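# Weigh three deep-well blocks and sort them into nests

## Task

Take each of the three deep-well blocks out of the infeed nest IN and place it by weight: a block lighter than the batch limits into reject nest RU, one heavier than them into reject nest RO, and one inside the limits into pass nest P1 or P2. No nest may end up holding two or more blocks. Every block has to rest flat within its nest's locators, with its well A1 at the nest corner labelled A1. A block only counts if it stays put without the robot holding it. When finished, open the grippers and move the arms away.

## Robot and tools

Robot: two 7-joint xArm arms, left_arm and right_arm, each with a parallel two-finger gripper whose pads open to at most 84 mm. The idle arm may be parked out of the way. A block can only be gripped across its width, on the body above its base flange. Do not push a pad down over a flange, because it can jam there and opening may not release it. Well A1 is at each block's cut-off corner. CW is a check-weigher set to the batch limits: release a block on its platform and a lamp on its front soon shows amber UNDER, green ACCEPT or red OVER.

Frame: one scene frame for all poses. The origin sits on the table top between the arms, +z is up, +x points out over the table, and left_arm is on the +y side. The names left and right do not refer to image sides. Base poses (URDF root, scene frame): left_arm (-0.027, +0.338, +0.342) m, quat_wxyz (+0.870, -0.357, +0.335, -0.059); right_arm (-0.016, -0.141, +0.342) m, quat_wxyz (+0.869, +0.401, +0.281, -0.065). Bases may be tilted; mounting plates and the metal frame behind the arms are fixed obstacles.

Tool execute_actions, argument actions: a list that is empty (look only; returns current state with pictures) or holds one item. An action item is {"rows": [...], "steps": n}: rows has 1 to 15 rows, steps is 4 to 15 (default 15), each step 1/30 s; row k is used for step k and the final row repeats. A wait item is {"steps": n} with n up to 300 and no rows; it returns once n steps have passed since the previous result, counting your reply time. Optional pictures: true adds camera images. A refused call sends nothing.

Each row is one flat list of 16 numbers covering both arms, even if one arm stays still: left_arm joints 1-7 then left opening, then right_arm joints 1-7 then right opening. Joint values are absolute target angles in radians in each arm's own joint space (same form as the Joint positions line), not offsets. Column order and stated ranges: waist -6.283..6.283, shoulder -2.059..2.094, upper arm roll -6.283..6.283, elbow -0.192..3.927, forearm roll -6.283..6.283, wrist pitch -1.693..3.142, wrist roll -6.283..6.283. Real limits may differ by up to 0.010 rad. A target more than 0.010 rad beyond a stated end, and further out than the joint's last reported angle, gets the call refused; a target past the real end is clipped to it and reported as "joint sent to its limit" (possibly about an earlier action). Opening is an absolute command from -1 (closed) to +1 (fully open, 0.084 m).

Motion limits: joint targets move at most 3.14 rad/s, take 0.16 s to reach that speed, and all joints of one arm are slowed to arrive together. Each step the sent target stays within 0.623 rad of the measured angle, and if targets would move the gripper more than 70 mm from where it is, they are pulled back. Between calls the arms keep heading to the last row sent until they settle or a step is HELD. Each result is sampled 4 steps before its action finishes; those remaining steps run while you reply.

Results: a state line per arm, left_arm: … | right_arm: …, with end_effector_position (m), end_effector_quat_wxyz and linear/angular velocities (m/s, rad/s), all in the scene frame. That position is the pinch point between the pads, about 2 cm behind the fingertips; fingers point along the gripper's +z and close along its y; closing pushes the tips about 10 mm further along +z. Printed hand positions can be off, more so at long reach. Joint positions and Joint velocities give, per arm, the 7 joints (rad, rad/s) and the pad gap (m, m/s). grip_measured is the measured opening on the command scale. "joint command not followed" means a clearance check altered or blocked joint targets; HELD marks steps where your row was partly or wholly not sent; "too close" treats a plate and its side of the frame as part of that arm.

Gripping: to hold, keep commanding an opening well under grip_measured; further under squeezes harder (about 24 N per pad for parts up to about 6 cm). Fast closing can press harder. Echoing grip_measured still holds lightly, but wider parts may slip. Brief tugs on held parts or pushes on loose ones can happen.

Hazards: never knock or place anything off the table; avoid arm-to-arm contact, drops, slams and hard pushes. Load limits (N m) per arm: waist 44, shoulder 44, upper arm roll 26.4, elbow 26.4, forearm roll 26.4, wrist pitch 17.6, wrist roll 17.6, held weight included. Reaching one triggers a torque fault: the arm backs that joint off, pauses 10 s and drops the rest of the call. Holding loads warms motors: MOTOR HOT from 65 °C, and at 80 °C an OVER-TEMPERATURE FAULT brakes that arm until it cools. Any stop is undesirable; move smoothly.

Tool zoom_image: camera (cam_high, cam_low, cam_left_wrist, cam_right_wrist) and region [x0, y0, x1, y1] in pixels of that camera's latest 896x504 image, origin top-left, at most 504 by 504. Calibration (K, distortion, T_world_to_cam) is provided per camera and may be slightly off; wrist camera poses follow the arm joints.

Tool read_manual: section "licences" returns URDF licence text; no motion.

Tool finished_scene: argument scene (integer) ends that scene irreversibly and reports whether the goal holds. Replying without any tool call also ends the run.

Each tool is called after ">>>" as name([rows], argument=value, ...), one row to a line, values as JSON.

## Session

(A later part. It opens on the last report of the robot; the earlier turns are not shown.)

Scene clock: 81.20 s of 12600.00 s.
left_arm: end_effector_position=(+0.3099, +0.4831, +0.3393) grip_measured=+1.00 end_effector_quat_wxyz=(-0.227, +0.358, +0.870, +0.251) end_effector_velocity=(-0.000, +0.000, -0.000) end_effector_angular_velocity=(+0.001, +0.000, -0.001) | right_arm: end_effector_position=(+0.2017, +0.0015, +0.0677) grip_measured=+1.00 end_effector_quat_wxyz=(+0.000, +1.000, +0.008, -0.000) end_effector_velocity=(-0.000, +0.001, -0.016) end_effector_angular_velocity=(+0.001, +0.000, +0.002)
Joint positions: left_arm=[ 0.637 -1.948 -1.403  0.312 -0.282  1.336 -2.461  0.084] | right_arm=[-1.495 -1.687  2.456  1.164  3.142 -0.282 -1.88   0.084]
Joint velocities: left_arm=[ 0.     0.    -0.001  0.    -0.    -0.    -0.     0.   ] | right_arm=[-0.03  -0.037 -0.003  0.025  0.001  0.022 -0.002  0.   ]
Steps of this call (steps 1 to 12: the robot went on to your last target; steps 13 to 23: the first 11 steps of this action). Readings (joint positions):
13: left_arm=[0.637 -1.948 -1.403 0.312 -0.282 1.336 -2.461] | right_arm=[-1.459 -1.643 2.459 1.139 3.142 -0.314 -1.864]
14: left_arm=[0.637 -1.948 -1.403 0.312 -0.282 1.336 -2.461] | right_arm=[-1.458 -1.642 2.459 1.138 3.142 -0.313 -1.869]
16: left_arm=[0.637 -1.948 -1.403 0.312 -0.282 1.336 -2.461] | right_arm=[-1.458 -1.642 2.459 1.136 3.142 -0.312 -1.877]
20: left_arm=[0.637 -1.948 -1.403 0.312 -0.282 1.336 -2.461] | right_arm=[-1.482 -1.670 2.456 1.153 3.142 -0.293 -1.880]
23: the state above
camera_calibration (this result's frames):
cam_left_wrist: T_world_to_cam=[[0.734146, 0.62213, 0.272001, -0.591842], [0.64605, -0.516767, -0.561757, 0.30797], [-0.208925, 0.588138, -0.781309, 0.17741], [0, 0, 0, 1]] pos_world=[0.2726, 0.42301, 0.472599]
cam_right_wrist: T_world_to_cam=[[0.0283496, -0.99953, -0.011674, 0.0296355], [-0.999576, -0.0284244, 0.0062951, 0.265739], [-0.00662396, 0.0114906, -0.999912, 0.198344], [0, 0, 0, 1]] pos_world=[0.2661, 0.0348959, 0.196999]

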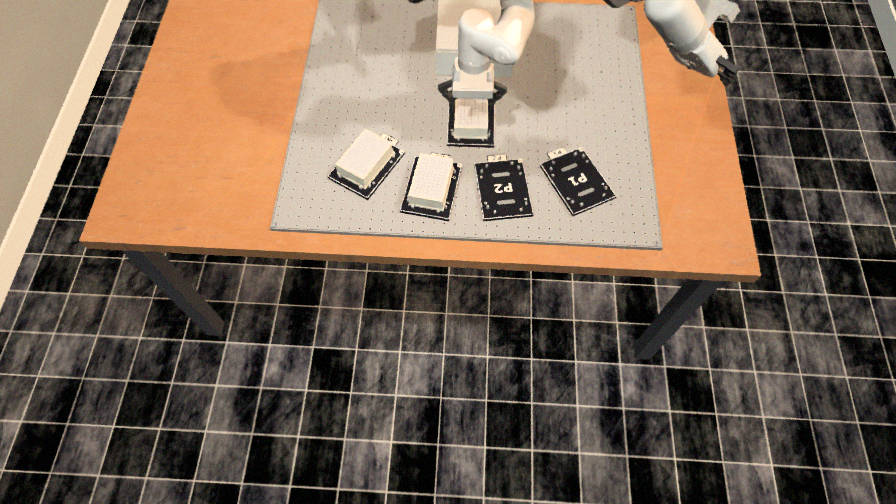

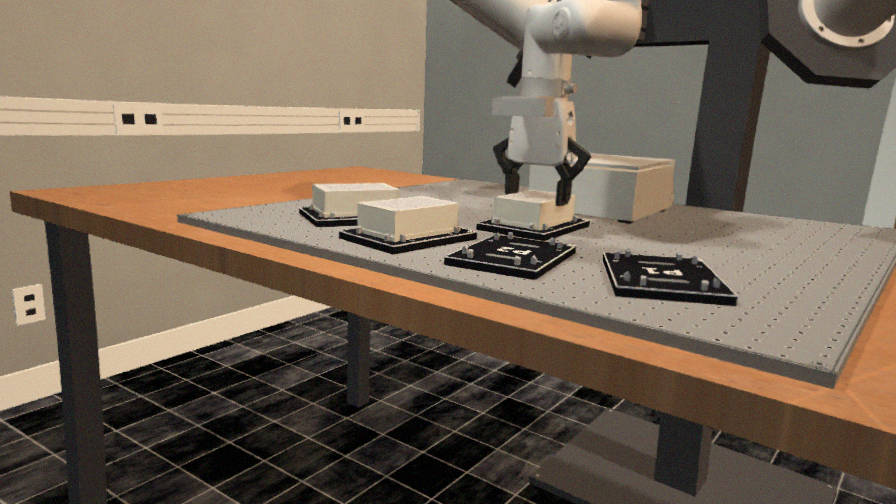

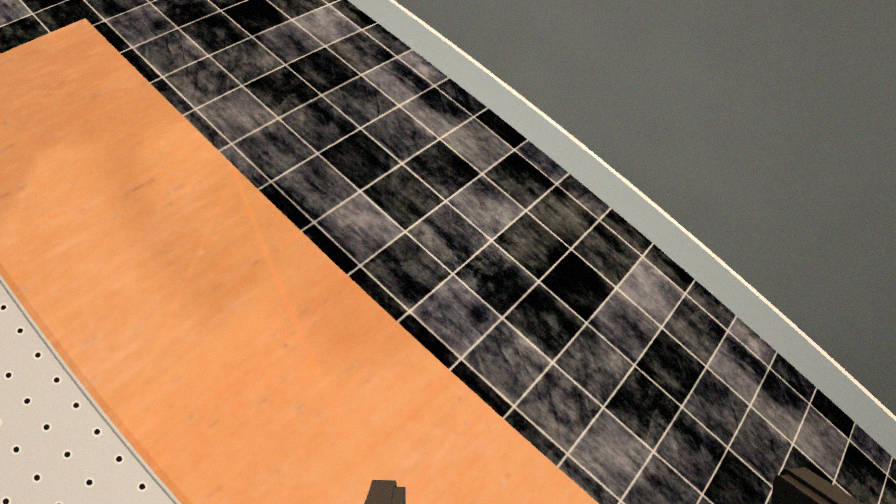

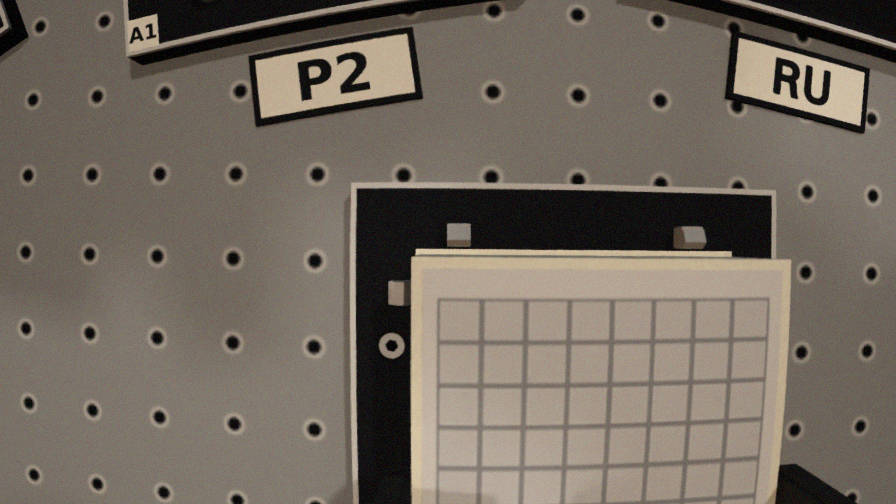

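>>> execute_actions([
  {"rows":[[0.637,-1.948,-1.403,0.312,-0.282,1.336,-2.461,1,-1.515,-1.7105,2.4523,1.181,3.1416,-0.268,-1.88,1],[0.637,-1.948,-1.403,0.312,-0.282,1.336,-2.461,1,-1.515,-1.7105,2.4523,1.181,3.1416,-0.268,-1.88,1],[0.637,-1.948,-1.403,0.312,-0.282,1.336,-2.461,1,-1.515,-1.7105,2.4523,1.181,3.1416,-0.268,-1.88,1],[0.637,-1.948,-1.403,0.312,-0.282,1.336,-2.461,1,-1.534,-1.7336,2.4493,1.1985,3.1416,-0.255,-1.88,1]],"steps":13},
])

>>> execute_actions([
  {"rows":[[0.637,-1.948,-1.403,0.312,-0.282,1.336,-2.461,1,-1.534,-1.7336,2.4493,1.1985,3.1416,-0.255,-1.88,0.5]],"steps":12},
])

>>> execute_actions([
  {"rows":[[0.637,-1.948,-1.403,0.312,-0.282,1.336,-2.461,1,-1.4957,-1.687,2.4548,1.1648,3.1416,-0.282,-1.88,0.5],[0.637,-1.948,-1.403,0.312,-0.282,1.336,-2.461,1,-1.4957,-1.687,2.4548,1.1648,3.1416,-0.282,-1.88,0.5],[0.637,-1.948,-1.403,0.312,-0.282,1.336,-2.461,1,-1.4957,-1.687,2.4548,1.1648,3.1416,-0.282,-1.88,0.5],[0.637,-1.948,-1.403,0.312,-0.282,1.336,-2.461,1,-1.4957,-1.687,2.4548,1.1648,3.1416,-0.282,-1.88,0.5],[0.637,-1.948,-1.403,0.312,-0.282,1.336,-2.461,1,-1.3824,-1.5485,2.4608,1.0894,3.1416,-0.385,-1.88,0.5]],"steps":15},
])

>>> execute_actions([
  {"rows":[[0.637,-1.948,-1.403,0.312,-0.282,1.336,-2.461,1,-1.9735,-1.7266,2.2209,2.1286,3.1416,-0.8735,-2.3994,0.5]],"steps":15},
])

>>> execute_actions([
  {"steps":12},
])

>>> execute_actions([
  {"rows":[[0.637,-1.948,-1.403,0.312,-0.282,1.336,-2.461,1,-2.028,-1.766,2.21,2.18,3.1416,-0.862,-2.3994,0.5],[0.637,-1.948,-1.403,0.312,-0.282,1.336,-2.461,1,-2.028,-1.766,2.21,2.18,3.1416,-0.862,-2.3994,0.5],[0.637,-1.948,-1.403,0.312,-0.282,1.336,-2.461,1,-2.028,-1.766,2.21,2.18,3.1416,-0.862,-2.3994,0.5],[0.637,-1.948,-1.403,0.312,-0.282,1.336,-2.461,1,-2.0823,-1.8062,2.1996,2.2439,3.1416,-0.8558,-2.3994,0.5]],"steps":15},
])

>>> execute_actions([
  {"steps":6},
], pictures=true)

Scene clock: 82.50 s of 12600.00 s.
left_arm: end_effector_position=(+0.3099, +0.4831, +0.3393) grip_measured=+1.00 end_effector_quat_wxyz=(-0.227, +0.358, +0.870, +0.251) end_effector_velocity=(-0.000, +0.000, -0.000) end_effector_angular_velocity=(+0.001, +0.001, -0.000) | right_arm: end_effector_position=(+0.2020, +0.0015, +0.0471) grip_measured=+1.00 end_effector_quat_wxyz=(+0.000, +1.000, +0.009, -0.000) end_effector_velocity=(+0.001, +0.001, -0.001) end_effector_angular_velocity=(+0.000, -0.002, +0.000)
Joint positions: left_arm=[ 0.637 -1.948 -1.403  0.312 -0.282  1.336 -2.461  0.084] | right_arm=[-1.534 -1.734  2.45   1.198  3.142 -0.255 -1.88   0.084]
Joint velocities: left_arm=[ 0.    -0.001 -0.001 -0.    -0.     0.001 -0.     0.   ] | right_arm=[-0.004 -0.005 -0.003  0.007 -0.001 -0.    -0.001  0.   ]
Steps of this call (steps 1 to 4: the last 4 steps of your previous action; steps 5 to 15: the robot went on to your last target; steps 16 to 30: nothing new was sent; steps 31 to 39: the first 9 steps of this action). Readings (joint positions):
31: left_arm=[0.637 -1.948 -1.403 0.312 -0.282 1.336 -2.461] | right_arm=[-1.496 -1.688 2.455 1.165 3.142 -0.281 -1.880]
32: left_arm=[0.637 -1.948 -1.403 0.312 -0.282 1.336 -2.461] | right_arm=[-1.501 -1.693 2.454 1.170 3.142 -0.278 -1.880]
34: left_arm=[0.637 -1.948 -1.403 0.312 -0.282 1.336 -2.461] | right_arm=[-1.513 -1.708 2.452 1.180 3.141 -0.269 -1.880]
38: left_arm=[0.637 -1.948 -1.403 0.312 -0.282 1.336 -2.461] | right_arm=[-1.534 -1.733 2.450 1.198 3.142 -0.255 -1.880]
39: the state above

Scene clock: 82.90 s of 12600.00 s.
left_arm: end_effector_position=(+0.3099, +0.4831, +0.3393) grip_measured=+1.00 end_effector_quat_wxyz=(-0.227, +0.358, +0.870, +0.251) end_effector_velocity=(-0.000, -0.000, -0.000) end_effector_angular_velocity=(-0.002, +0.000, +0.001) | right_arm: end_effector_position=(+0.2023, +0.0019, +0.0473) grip_measured=+0.96 end_effector_quat_wxyz=(-0.000, +1.000, +0.008, +0.000) end_effector_velocity=(+0.000, -0.000, -0.000) end_effector_angular_velocity=(-0.001, +0.001, +0.000)
Joint positions: left_arm=[ 0.637 -1.948 -1.403  0.312 -0.282  1.336 -2.461  0.084] | right_arm=[-1.534 -1.733  2.449  1.199  3.142 -0.255 -1.88   0.083]
Joint velocities: left_arm=[-0.     0.001  0.002 -0.    -0.     0.    -0.     0.   ] | right_arm=[-0.001 -0.    -0.     0.    -0.    -0.001 -0.001  0.   ]
Steps of this call (steps 1 to 4: the last 4 steps of your previous action; steps 5 to 12: the first 8 steps of this action). Readings (joint positions):
5: left_arm=[0.637 -1.948 -1.403 0.312 -0.282 1.336 -2.461] | right_arm=[-1.534 -1.733 2.450 1.199 3.142 -0.255 -1.880]
6: left_arm=[0.637 -1.948 -1.403 0.312 -0.282 1.336 -2.461] | right_arm=[-1.534 -1.733 2.449 1.199 3.142 -0.255 -1.880]
8: left_arm=[0.637 -1.948 -1.403 0.312 -0.282 1.336 -2.461] | right_arm=[-1.534 -1.733 2.449 1.199 3.142 -0.255 -1.880]
12: the state above

Scene clock: 83.40 s of 12600.00 s.
left_arm: end_effector_position=(+0.3099, +0.4831, +0.3393) grip_measured=+1.00 end_effector_quat_wxyz=(-0.227, +0.358, +0.870, +0.251) end_effector_velocity=(+0.001, -0.001, -0.000) end_effector_angular_velocity=(-0.002, -0.001, -0.002) | right_arm: end_effector_position=(+0.2044, +0.0079, +0.1322) grip_measured=+0.96 end_effector_quat_wxyz=(-0.006, +1.000, +0.008, +0.002) end_effector_velocity=(+0.003, +0.050, +0.085) end_effector_angular_velocity=(+0.118, -0.023, +0.021)
Joint positions: left_arm=[ 0.637 -1.948 -1.403  0.312 -0.282  1.336 -2.461  0.084] | right_arm=[-1.381 -1.547  2.46   1.097  3.141 -0.382 -1.88   0.083]
Joint velocities: left_arm=[-0.     0.001  0.     0.001  0.    -0.002  0.     0.   ] | right_arm=[ 0.142  0.168  0.02  -0.008  0.    -0.093  0.    -0.   ]
Steps of this call (steps 1 to 4: the last 4 steps of your previous action; steps 5 to 15: the first 11 steps of this action). Readings (joint positions):
5: left_arm=[0.637 -1.948 -1.403 0.312 -0.282 1.336 -2.461] | right_arm=[-1.533 -1.733 2.450 1.198 3.142 -0.255 -1.880]
6: left_arm=[0.637 -1.948 -1.403 0.312 -0.282 1.336 -2.461] | right_arm=[-1.527 -1.725 2.451 1.192 3.142 -0.259 -1.880]
8: left_arm=[0.637 -1.948 -1.403 0.312 -0.282 1.336 -2.461] | right_arm=[-1.503 -1.696 2.454 1.171 3.142 -0.277 -1.880]
12: left_arm=[0.637 -1.948 -1.403 0.312 -0.282 1.336 -2.461] | right_arm=[-1.439 -1.618 2.458 1.117 3.142 -0.340 -1.880]
15: the state above

Scene clock: 83.90 s of 12600.00 s.
left_arm: end_effector_position=(+0.3099, +0.4831, +0.3393) grip_measured=+1.00 end_effector_quat_wxyz=(-0.227, +0.358, +0.870, +0.251) end_effector_velocity=(-0.001, -0.000, -0.000) end_effector_angular_velocity=(-0.000, +0.003, -0.000) | right_arm: end_effector_position=(+0.3133, +0.0269, +0.0892) grip_measured=+0.96 end_effector_quat_wxyz=(+0.054, +0.996, +0.056, -0.046) end_effector_velocity=(+0.406, +0.335, +0.037) end_effector_angular_velocity=(+0.523, -0.234, +0.272)
Joint positions: left_arm=[ 0.637 -1.948 -1.403  0.312 -0.282  1.336 -2.461  0.084] | right_arm=[-1.784 -1.672  2.295  1.643  3.141 -0.71  -2.226  0.083]
Joint velocities: left_arm=[-0.     0.002 -0.001 -0.    -0.     0.001  0.     0.   ] | right_arm=[-0.746 -0.217 -0.284  1.901  0.002 -0.637 -0.679  0.   ]
Steps of this call (steps 1 to 4: the last 4 steps of your previous action; steps 5 to 15: the first 11 steps of this action). Readings (joint positions):
5: left_arm=[0.637 -1.948 -1.403 0.312 -0.282 1.336 -2.461] | right_arm=[-1.385 -1.551 2.460 1.088 3.142 -0.386 -1.881]
6: left_arm=[0.637 -1.948 -1.403 0.312 -0.282 1.336 -2.461] | right_arm=[-1.393 -1.555 2.458 1.098 3.142 -0.395 -1.890]
8: left_arm=[0.637 -1.948 -1.403 0.312 -0.282 1.336 -2.461] | right_arm=[-1.458 -1.577 2.433 1.172 3.143 -0.454 -1.952]
12: left_arm=[0.637 -1.948 -1.403 0.312 -0.282 1.336 -2.461] | right_arm=[-1.684 -1.643 2.334 1.445 3.141 -0.629 -2.140]
15: the state above

Scene clock: 84.30 s of 12600.00 s.
left_arm: end_effector_position=(+0.3099, +0.4831, +0.3393) grip_measured=+1.00 end_effector_quat_wxyz=(-0.227, +0.358, +0.870, +0.251) end_effector_velocity=(-0.000, +0.000, +0.000) end_effector_angular_velocity=(+0.001, +0.001, +0.001) | right_arm: end_effector_position=(+0.4136, +0.0910, +0.1099) grip_measured=+0.96 end_effector_quat_wxyz=(+0.000, +0.995, +0.097, -0.001) end_effector_velocity=(-0.033, +0.002, -0.017) end_effector_angular_velocity=(-0.024, +0.053, +0.038)
Joint positions: left_arm=[ 0.637 -1.948 -1.403  0.312 -0.282  1.336 -2.461  0.084] | right_arm=[-1.972 -1.726  2.222  2.125  3.142 -0.873 -2.399  0.083]
Joint velocities: left_arm=[ 0.    -0.001 -0.001 -0.    -0.     0.002  0.     0.   ] | right_arm=[-0.008 -0.037  0.03  -0.01   0.009 -0.012 -0.01  -0.   ]
Kept back: nothing.
Steps of this call (steps 1 to 4: the last 4 steps of your previous action; steps 5 to 12: the robot went on to your last target). Readings (joint positions):
1: left_arm=[0.637 -1.948 -1.403 0.312 -0.282 1.336 -2.461] | right_arm=[-1.808 -1.679 2.286 1.706 3.141 -0.731 -2.248]
2: left_arm=[0.637 -1.948 -1.403 0.312 -0.282 1.336 -2.461] | right_arm=[-1.832 -1.686 2.277 1.770 3.141 -0.752 -2.271]
4: left_arm=[0.637 -1.948 -1.403 0.312 -0.282 1.336 -2.461] | right_arm=[-1.882 -1.700 2.258 1.902 3.142 -0.796 -2.318]
8: left_arm=[0.637 -1.948 -1.403 0.312 -0.282 1.336 -2.461] | right_arm=[-1.963 -1.721 2.223 2.107 3.141 -0.864 -2.390]
12: the state above

Scene clock: 84.67 s of 12600.00 s.
left_arm: end_effector_position=(+0.3099, +0.4831, +0.3393) grip_measured=+1.00 end_effector_quat_wxyz=(-0.227, +0.358, +0.870, +0.251) end_effector_velocity=(-0.000, -0.000, +0.000) end_effector_angular_velocity=(+0.001, +0.002, +0.001) | right_arm: end_effector_position=(+0.4125, +0.0898, +0.0631) grip_measured=+0.96 end_effector_quat_wxyz=(+0.002, +0.995, +0.098, -0.002) end_effector_velocity=(+0.048, +0.042, +0.055) end_effector_angular_velocity=(+0.105, -0.105, -0.007)
Joint positions: left_arm=[ 0.637 -1.948 -1.403  0.312 -0.282  1.336 -2.461  0.084] | right_arm=[-2.084 -1.808  2.2    2.241  3.142 -0.856 -2.399  0.083]
Joint velocities: left_arm=[ 0.    -0.    -0.     0.001  0.     0.003  0.     0.   ] | right_arm=[ 0.055  0.044 -0.01   0.079 -0.001 -0.001 -0.001  0.   ]
Steps of this call (steps 1 to 11: the first 11 steps of this action). Readings (joint positions):
1: left_arm=[0.637 -1.948 -1.403 0.312 -0.282 1.336 -2.461] | right_arm=[-1.973 -1.728 2.223 2.126 3.142 -0.873 -2.399]
2: left_arm=[0.637 -1.948 -1.403 0.312 -0.282 1.336 -2.461] | right_arm=[-1.981 -1.734 2.221 2.137 3.142 -0.871 -2.399]
4: left_arm=[0.637 -1.948 -1.403 0.312 -0.282 1.336 -2.461] | right_arm=[-2.014 -1.757 2.213 2.171 3.142 -0.864 -2.399]
8: left_arm=[0.637 -1.948 -1.403 0.312 -0.282 1.336 -2.461] | right_arm=[-2.082 -1.806 2.201 2.232 3.142 -0.856 -2.399]
11: the state above

Scene clock: 84.87 s of 12600.00 s.
left_arm: end_effector_position=(+0.3099, +0.4831, +0.3393) grip_measured=+1.00 end_effector_quat_wxyz=(-0.227, +0.358, +0.870, +0.251) end_effector_velocity=(+0.000, -0.001, -0.000) end_effector_angular_velocity=(-0.000, -0.000, -0.003) | right_arm: end_effector_position=(+0.4153, +0.0917, +0.0661) grip_measured=+0.96 end_effector_quat_wxyz=(-0.000, +0.995, +0.097, +0.001) end_effector_velocity=(-0.012, -0.009, -0.013) end_effector_angular_velocity=(-0.022, +0.027, +0.002)
Joint positions: left_arm=[ 0.637 -1.948 -1.403  0.312 -0.282  1.336 -2.461  0.084] | right_arm=[-2.081 -1.805  2.2    2.244  3.142 -0.856 -2.399  0.083]
Joint velocities: left_arm=[-0.     0.002 -0.001  0.001  0.    -0.001 -0.     0.   ] | right_arm=[-0.014 -0.011  0.005 -0.016  0.001  0.    -0.    -0.   ]
Kept back: nothing.
Steps of this call (steps 1 to 4: the last 4 steps of your previous action; steps 5 to 6: the robot went on to your last target). Readings (joint positions):
1: left_arm=[0.637 -1.948 -1.403 0.312 -0.282 1.336 -2.461] | right_arm=[-2.082 -1.807 2.200 2.243 3.142 -0.856 -2.399]
2: left_arm=[0.637 -1.948 -1.403 0.312 -0.282 1.336 -2.461] | right_arm=[-2.081 -1.805 2.200 2.245 3.142 -0.856 -2.399]
4: left_arm=[0.637 -1.948 -1.403 0.312 -0.282 1.336 -2.461] | right_arm=[-2.080 -1.805 2.199 2.245 3.142 -0.856 -2.399]
6: the state above
camera_calibration (this result's frames):
cam_left_wrist: T_world_to_cam=[[0.734145, 0.62213, 0.272002, -0.591842], [0.64605, -0.516767, -0.561757, 0.30797], [-0.208925, 0.588138, -0.781309, 0.17741], [0, 0, 0, 1]] pos_world=[0.2726, 0.42301, 0.472599]
cam_right_wrist: T_world_to_cam=[[0.204904, -0.978697, -0.0129454, 0.0386071], [-0.97876, -0.20497, 0.00401849, 0.489484], [-0.00658629, 0.011847, -0.999908, 0.197075], [0, 0, 0, 1]] pos_world=[0.472474, 0.135779, 0.195589]

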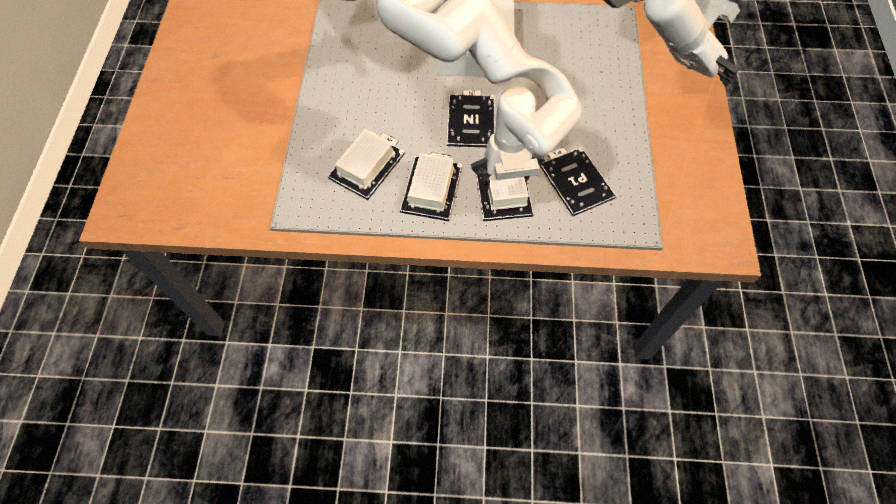

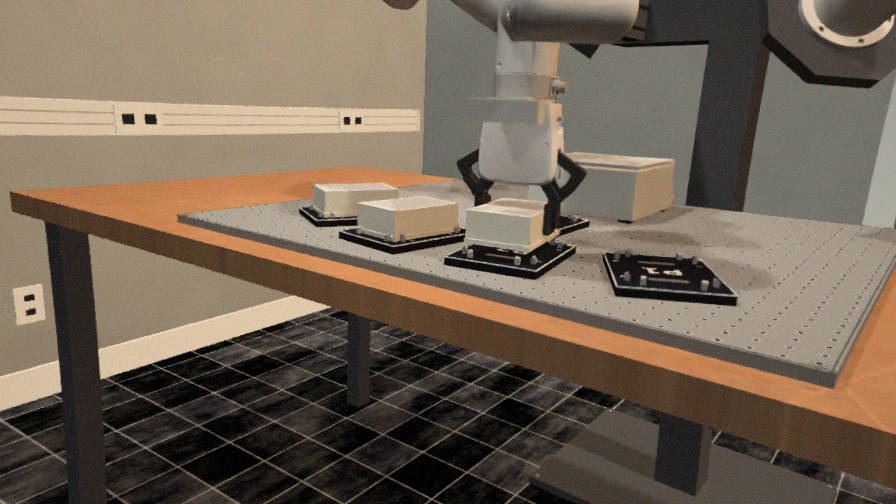

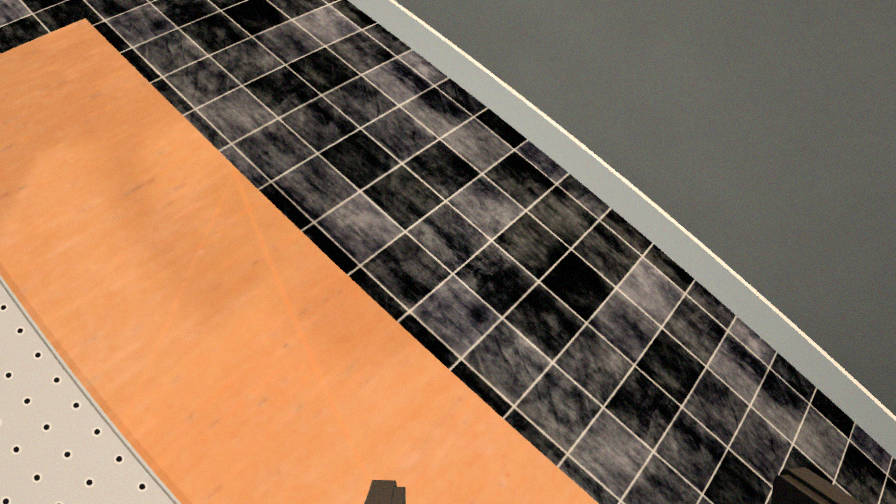

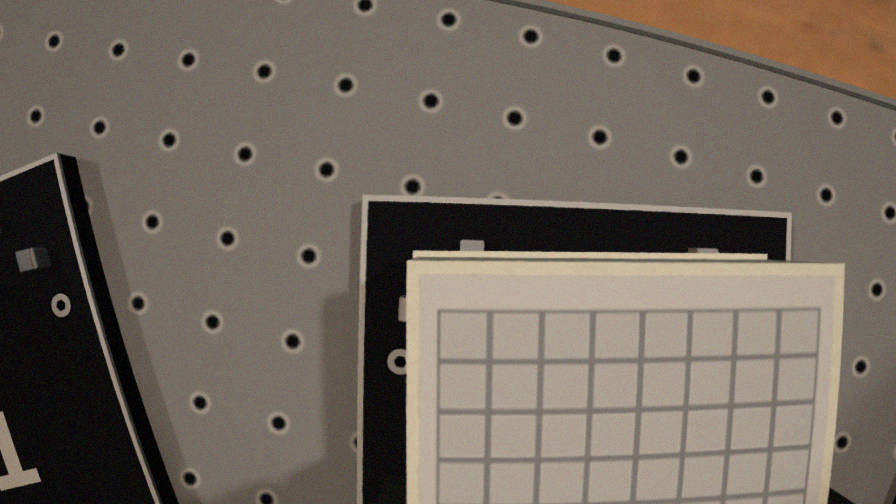

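>>> execute_actions([
  {"rows":[[0.637,-1.948,-1.403,0.312,-0.282,1.336,-2.461,1,-2.064,-1.7958,2.2045,2.204,3.1416,-0.836,-2.3716,0.5]],"steps":15},
], pictures=true)

Scene clock: 85.70 s of 12600.00 s.
left_arm: end_effector_position=(+0.3099, +0.4831, +0.3393) grip_measured=+1.00 end_effector_quat_wxyz=(-0.227, +0.358, +0.870, +0.251) end_effector_velocity=(+0.000, -0.000, -0.000) end_effector_angular_velocity=(+0.000, -0.000, -0.001) | right_arm: end_effector_position=(+0.4117, +0.0893, +0.0652) grip_measured=+0.96 end_effector_quat_wxyz=(-0.000, +0.996, +0.085, -0.000) end_effector_velocity=(-0.000, -0.001, -0.002) end_effector_angular_velocity=(-0.002, +0.001, +0.000)
Joint positions: left_arm=[ 0.637 -1.948 -1.403  0.312 -0.282  1.336 -2.461  0.084] | right_arm=[-2.064 -1.796  2.204  2.204  3.142 -0.836 -2.372  0.083]
Joint velocities: left_arm=[-0.     0.    -0.001  0.     0.    -0.001 -0.     0.   ] | right_arm=[-0.003 -0.    -0.    -0.001 -0.002  0.001 -0.001  0.   ]
Steps of this call (steps 1 to 14: the robot went on to your last target; steps 15 to 25: the first 11 steps of this action). Readings (joint positions):
15: left_arm=[0.637 -1.948 -1.403 0.312 -0.282 1.336 -2.461] | right_arm=[-2.082 -1.806 2.200 2.243 3.142 -0.855 -2.399]
16: left_arm=[0.637 -1.948 -1.403 0.312 -0.282 1.336 -2.461] | right_arm=[-2.078 -1.804 2.201 2.234 3.142 -0.850 -2.392]
18: left_arm=[0.637 -1.948 -1.403 0.312 -0.282 1.336 -2.461] | right_arm=[-2.067 -1.798 2.204 2.211 3.142 -0.840 -2.377]
22: left_arm=[0.637 -1.948 -1.403 0.312 -0.282 1.336 -2.461] | right_arm=[-2.064 -1.796 2.205 2.204 3.142 -0.836 -2.372]
25: the state above
camera_calibration (this result's frames):
cam_left_wrist: T_world_to_cam=[[0.734145, 0.62213, 0.272002, -0.591842], [0.64605, -0.516767, -0.561757, 0.30797], [-0.208925, 0.588138, -0.781309, 0.17741], [0, 0, 0, 1]] pos_world=[0.2726, 0.42301, 0.472599]
cam_right_wrist: T_world_to_cam=[[0.179893, -0.983609, -0.0123428, 0.0476262], [-0.983655, -0.179973, 0.00564042, 0.485122], [-0.00776934, 0.0111264, -0.999908, 0.196742], [0, 0, 0, 1]] pos_world=[0.470153, 0.131965, 0.194576]

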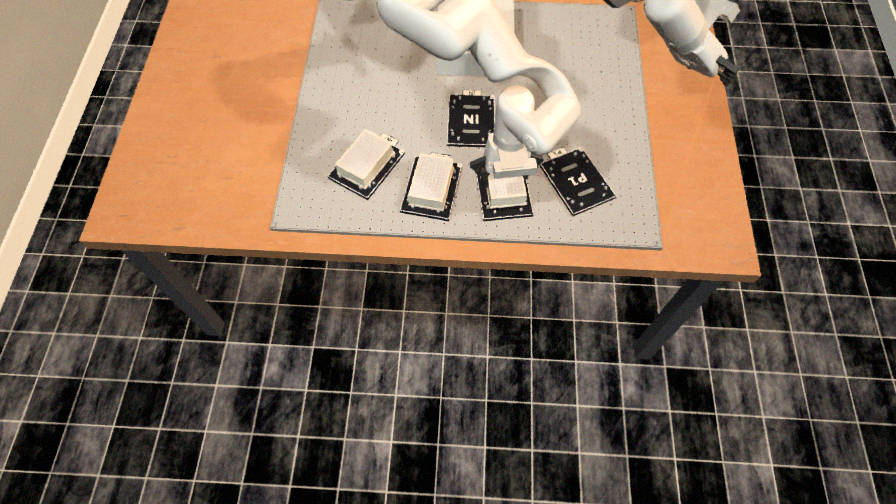

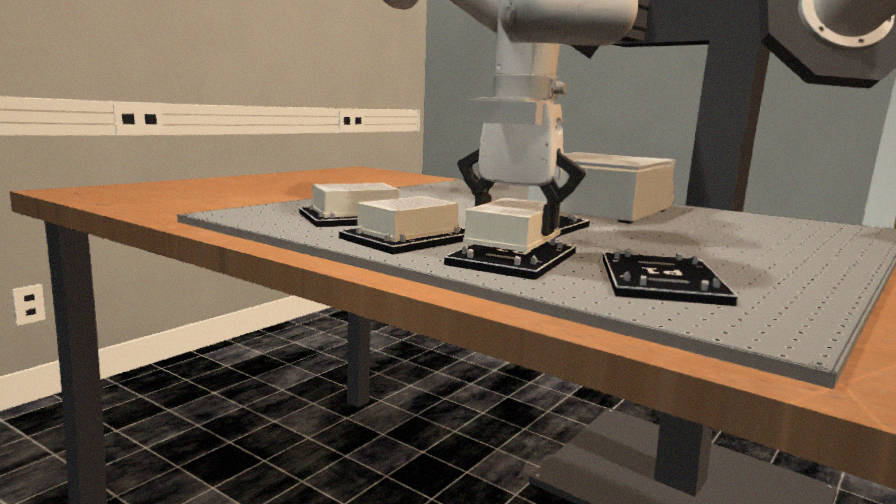

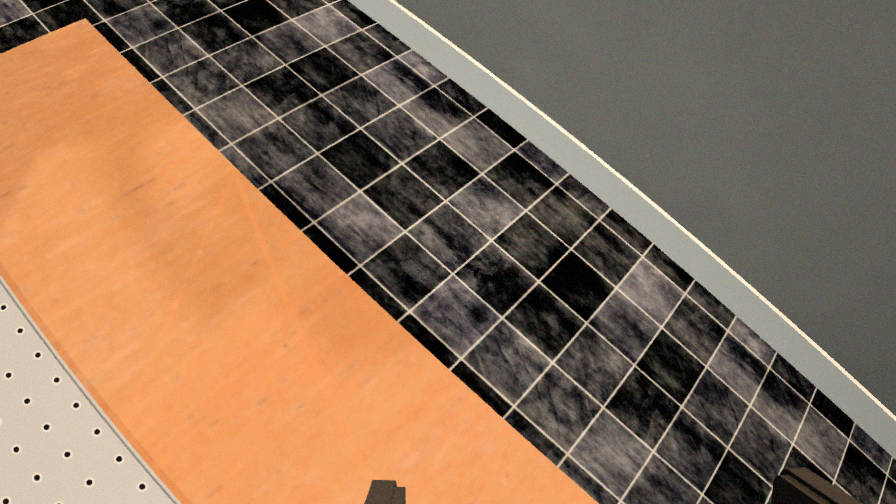

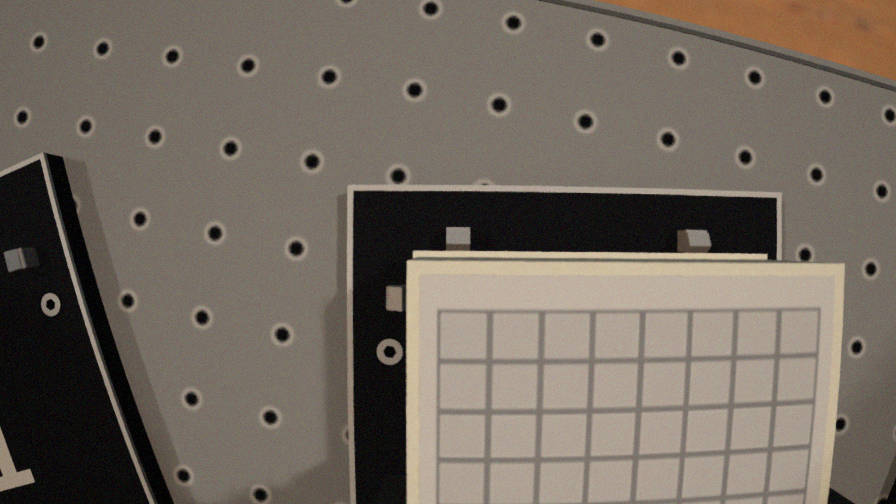

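>>> execute_actions([
  {"rows":[[0.637,-1.948,-1.403,0.312,-0.282,1.336,-2.461,1,-2.082,-1.808,2.2,2.225,3.1416,-0.8355,-2.3716,0.5],[0.637,-1.948,-1.403,0.312,-0.282,1.336,-2.461,1,-2.082,-1.808,2.2,2.225,3.1416,-0.8355,-2.3716,0.5],[0.637,-1.948,-1.403,0.312,-0.282,1.336,-2.461,1,-2.082,-1.808,2.2,2.225,3.1416,-0.8355,-2.3716,0.5],[0.637,-1.948,-1.403,0.312,-0.282,1.336,-2.461,1,-2.10,-1.8205,2.1955,2.247,3.1416,-0.836,-2.3716,0.5],[0.637,-1.948,-1.403,0.312,-0.282,1.336,-2.461,1,-2.10,-1.8205,2.1955,2.247,3.1416,-0.836,-2.3716,0.5],[0.637,-1.948,-1.403,0.312,-0.282,1.336,-2.461,1,-2.10,-1.8205,2.1955,2.247,3.1416,-0.836,-2.3716,0.5],[0.637,-1.948,-1.403,0.312,-0.282,1.336,-2.461,1,-2.119,-1.8335,2.1907,2.27,3.1416,-0.837,-2.3716,0.5]],"steps":15},
])

>>> execute_actions([
  {"rows":[[0.637,-1.948,-1.403,0.312,-0.282,1.336,-2.461,1,-2.119,-1.8335,2.1907,2.27,3.1416,-0.837,-2.3716,1]],"steps":12},
])

>>> execute_actions([
  {"rows":[[0.637,-1.948,-1.403,0.312,-0.282,1.336,-2.461,1,-2.064,-1.7958,2.2045,2.204,3.1416,-0.836,-2.3716,1],[0.637,-1.948,-1.403,0.312,-0.282,1.336,-2.461,1,-2.064,-1.7958,2.2045,2.204,3.1416,-0.836,-2.3716,1],[0.637,-1.948,-1.403,0.312,-0.282,1.336,-2.461,1,-2.064,-1.7958,2.2045,2.204,3.1416,-0.836,-2.3716,1],[0.637,-1.948,-1.403,0.312,-0.282,1.336,-2.461,1,-2.064,-1.7958,2.2045,2.204,3.1416,-0.836,-2.3716,1],[0.637,-1.948,-1.403,0.312,-0.282,1.336,-2.461,1,-1.957,-1.718,2.225,2.094,3.1416,-0.856,-2.3716,1]],"steps":15},
])

>>> execute_actions([
  {"rows":[[0.637,-1.948,-1.403,0.312,-0.282,1.336,-2.461,1,-1.6,-1.5,2.35,1.55,3.1416,-0.65,-2.1,1]],"steps":15},
], pictures=true)

>>> zoom_image(camera="cam_low", region=[290,160,610,290])

Scene clock: 86.50 s of 12600.00 s.
left_arm: end_effector_position=(+0.3099, +0.4831, +0.3393) grip_measured=+1.00 end_effector_quat_wxyz=(-0.227, +0.358, +0.870, +0.251) end_effector_velocity=(+0.000, -0.000, -0.000) end_effector_angular_velocity=(+0.000, -0.000, -0.001) | right_arm: end_effector_position=(+0.4117, +0.0898, +0.0474) grip_measured=+0.96 end_effector_quat_wxyz=(-0.000, +0.996, +0.084, -0.000) end_effector_velocity=(+0.006, +0.001, +0.001) end_effector_angular_velocity=(-0.000, -0.005, -0.006)
Joint positions: left_arm=[ 0.637 -1.948 -1.403  0.312 -0.282  1.336 -2.461  0.084] | right_arm=[-2.116 -1.832  2.192  2.269  3.142 -0.839 -2.372  0.083]
Joint velocities: left_arm=[-0.     0.    -0.001  0.     0.    -0.001  0.     0.   ] | right_arm=[-0.018 -0.008 -0.011  0.041  0.002 -0.019  0.     0.   ]
Steps of this call (steps 1 to 4: the last 4 steps of your previous action; steps 5 to 13: the robot went on to your last target; steps 14 to 24: the first 11 steps of this action). Readings (joint positions):
14: left_arm=[0.637 -1.948 -1.403 0.312 -0.282 1.336 -2.461] | right_arm=[-2.065 -1.796 2.204 2.205 3.142 -0.836 -2.372]
15: left_arm=[0.637 -1.948 -1.403 0.312 -0.282 1.336 -2.461] | right_arm=[-2.069 -1.799 2.203 2.212 3.142 -0.836 -2.372]
17: left_arm=[0.637 -1.948 -1.403 0.312 -0.282 1.336 -2.461] | right_arm=[-2.080 -1.806 2.200 2.223 3.142 -0.836 -2.372]
21: left_arm=[0.637 -1.948 -1.403 0.312 -0.282 1.336 -2.461] | right_arm=[-2.105 -1.825 2.195 2.254 3.142 -0.836 -2.372]
24: the state above

Scene clock: 86.90 s of 12600.00 s.
left_arm: end_effector_position=(+0.3099, +0.4831, +0.3393) grip_measured=+1.00 end_effector_quat_wxyz=(-0.227, +0.358, +0.870, +0.251) end_effector_velocity=(-0.000, -0.000, -0.000) end_effector_angular_velocity=(-0.001, +0.001, +0.000) | right_arm: end_effector_position=(+0.4123, +0.0891, +0.0454) grip_measured=+1.00 end_effector_quat_wxyz=(-0.000, +0.996, +0.084, +0.001) end_effector_velocity=(-0.001, -0.001, +0.001) end_effector_angular_velocity=(-0.005, +0.002, +0.003)
Joint positions: left_arm=[ 0.637 -1.948 -1.403  0.312 -0.282  1.336 -2.461  0.084] | right_arm=[-2.12  -1.834  2.19   2.27   3.141 -0.835 -2.372  0.084]
Joint velocities: left_arm=[ 0.     0.001  0.     0.    -0.     0.001 -0.     0.   ] | right_arm=[ 0.001 -0.    -0.001  0.    -0.    -0.007 -0.002  0.   ]
Steps of this call (steps 1 to 4: the last 4 steps of your previous action; steps 5 to 12: the first 8 steps of this action). Readings (joint positions):
5: left_arm=[0.637 -1.948 -1.403 0.312 -0.282 1.336 -2.461] | right_arm=[-2.117 -1.833 2.192 2.270 3.142 -0.839 -2.372]
6: left_arm=[0.637 -1.948 -1.403 0.312 -0.282 1.336 -2.461] | right_arm=[-2.117 -1.833 2.192 2.270 3.142 -0.839 -2.372]
8: left_arm=[0.637 -1.948 -1.403 0.312 -0.282 1.336 -2.461] | right_arm=[-2.119 -1.834 2.190 2.270 3.142 -0.835 -2.372]
12: the state above

Scene clock: 87.40 s of 12600.00 s.
left_arm: end_effector_position=(+0.3099, +0.4831, +0.3393) grip_measured=+1.00 end_effector_quat_wxyz=(-0.227, +0.358, +0.870, +0.251) end_effector_velocity=(-0.000, +0.000, +0.000) end_effector_angular_velocity=(+0.001, -0.000, +0.000) | right_arm: end_effector_position=(+0.4155, +0.0934, +0.1153) grip_measured=+1.00 end_effector_quat_wxyz=(-0.005, +0.996, +0.085, +0.005) end_effector_velocity=(+0.019, +0.035, +0.071) end_effector_angular_velocity=(+0.094, -0.063, +0.005)
Joint positions: left_arm=[ 0.637 -1.948 -1.403  0.312 -0.282  1.336 -2.461  0.084] | right_arm=[-1.953 -1.715  2.223  2.103  3.141 -0.857 -2.372  0.084]
Joint velocities: left_arm=[-0.    -0.001 -0.    -0.    -0.     0.    -0.    -0.   ] | right_arm=[ 0.121  0.085  0.022 -0.032  0.003 -0.001  0.    -0.   ]
Steps of this call (steps 1 to 4: the last 4 steps of your previous action; steps 5 to 15: the first 11 steps of this action). Readings (joint positions):
5: left_arm=[0.637 -1.948 -1.403 0.312 -0.282 1.336 -2.461] | right_arm=[-2.119 -1.833 2.191 2.269 3.142 -0.836 -2.372]
6: left_arm=[0.637 -1.948 -1.403 0.312 -0.282 1.336 -2.461] | right_arm=[-2.112 -1.828 2.193 2.259 3.142 -0.835 -2.371]
8: left_arm=[0.637 -1.948 -1.403 0.312 -0.282 1.336 -2.461] | right_arm=[-2.080 -1.807 2.201 2.219 3.142 -0.835 -2.371]
12: left_arm=[0.637 -1.948 -1.403 0.312 -0.282 1.336 -2.461] | right_arm=[-2.003 -1.750 2.216 2.129 3.141 -0.851 -2.372]
15: the state above

Scene clock: 87.90 s of 12600.00 s.
left_arm: end_effector_position=(+0.3099, +0.4831, +0.3393) grip_measured=+1.00 end_effector_quat_wxyz=(-0.227, +0.358, +0.870, +0.251) end_effector_velocity=(+0.000, -0.000, -0.000) end_effector_angular_velocity=(-0.002, +0.000, -0.001) | right_arm: end_effector_position=(+0.3256, +0.0948, +0.1824) grip_measured=+1.00 end_effector_quat_wxyz=(-0.049, +0.999, +0.013, -0.004) end_effector_velocity=(-0.196, -0.018, +0.099) end_effector_angular_velocity=(+0.120, +0.066, -0.099)
Joint positions: left_arm=[ 0.637 -1.948 -1.403  0.312 -0.282  1.336 -2.461  0.084] | right_arm=[-1.613 -1.51   2.348  1.583  3.142 -0.663 -2.116  0.084]
Joint velocities: left_arm=[-0.     0.002  0.001  0.    -0.    -0.001  0.     0.   ] | right_arm=[ 0.54   0.304  0.222 -0.793  0.007  0.273  0.381  0.   ]
Steps of this call (steps 1 to 4: the last 4 steps of your previous action; steps 5 to 15: the first 11 steps of this action). Readings (joint positions):
5: left_arm=[0.637 -1.948 -1.403 0.312 -0.282 1.336 -2.461] | right_arm=[-1.959 -1.719 2.225 2.091 3.142 -0.855 -2.371]
6: left_arm=[0.637 -1.948 -1.403 0.312 -0.282 1.336 -2.461] | right_arm=[-1.954 -1.716 2.227 2.080 3.141 -0.850 -2.366]
8: left_arm=[0.637 -1.948 -1.403 0.312 -0.282 1.336 -2.461] | right_arm=[-1.909 -1.688 2.242 2.006 3.141 -0.819 -2.329]
12: left_arm=[0.637 -1.948 -1.403 0.312 -0.282 1.336 -2.461] | right_arm=[-1.716 -1.570 2.309 1.729 3.142 -0.716 -2.189]
15: the state above
camera_calibration (this result's frames):
cam_left_wrist: T_world_to_cam=[[0.734145, 0.62213, 0.272001, -0.591842], [0.64605, -0.516767, -0.561757, 0.30797], [-0.208925, 0.588138, -0.781309, 0.17741], [0, 0, 0, 1]] pos_world=[0.2726, 0.42301, 0.472599]
cam_right_wrist: T_world_to_cam=[[0.0376163, -0.993168, -0.110465, 0.135146], [-0.99918, -0.0390419, 0.0107702, 0.391603], [-0.0150094, 0.109969, -0.993822, 0.305037], [0, 0, 0, 1]] pos_world=[0.390776, 0.115967, 0.313863]

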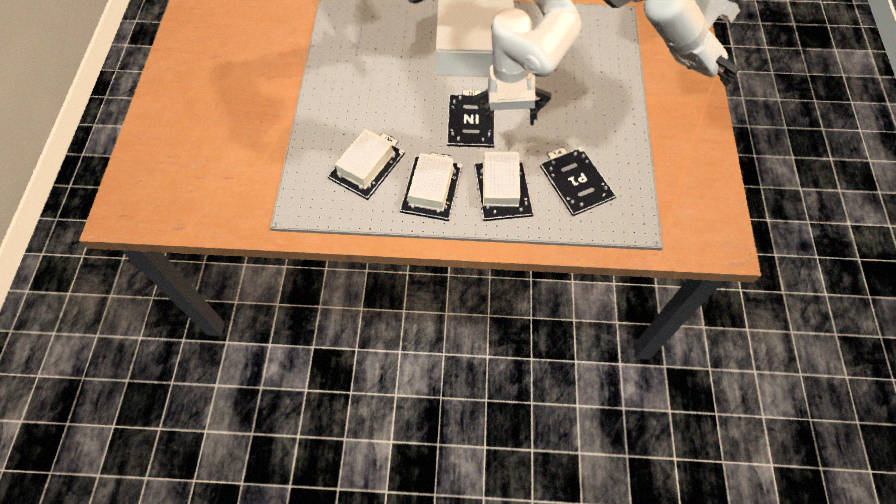

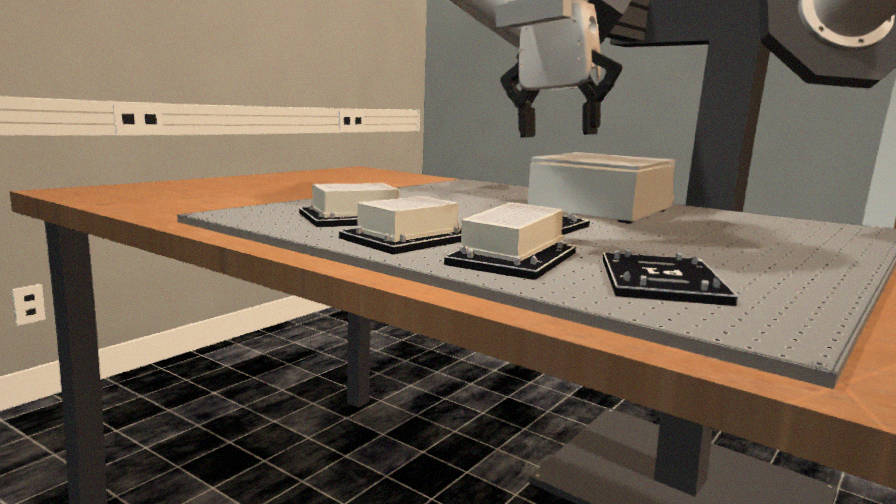

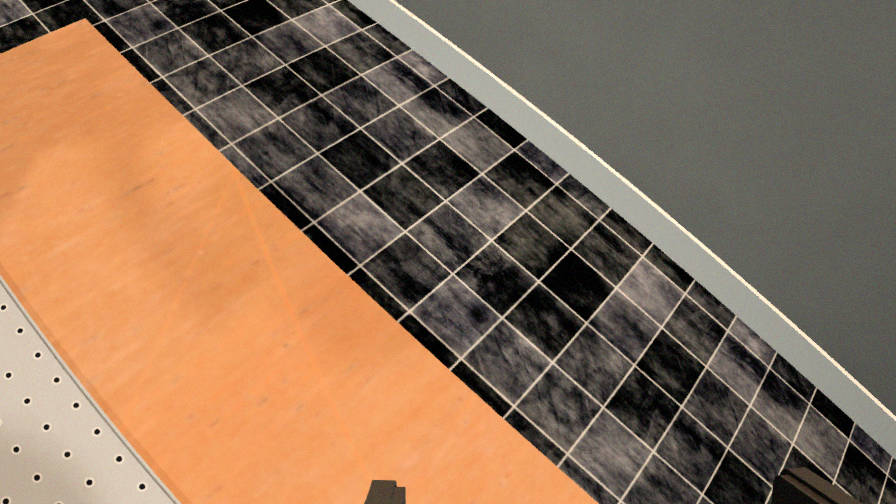

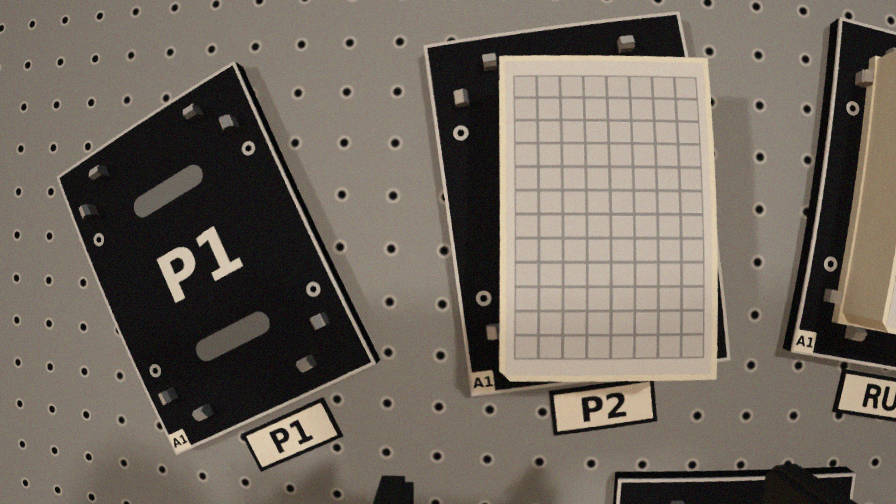

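Region (290, 160, 610, 290) of cam_low's 896x504 image, scaled by 1.575, with more detail than that image has; it fills the top 205 rows of this view, and the rest is white.

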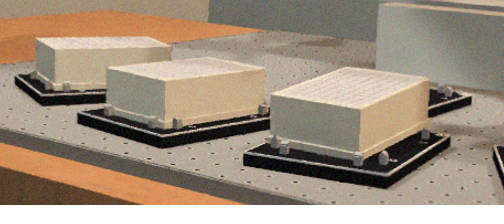

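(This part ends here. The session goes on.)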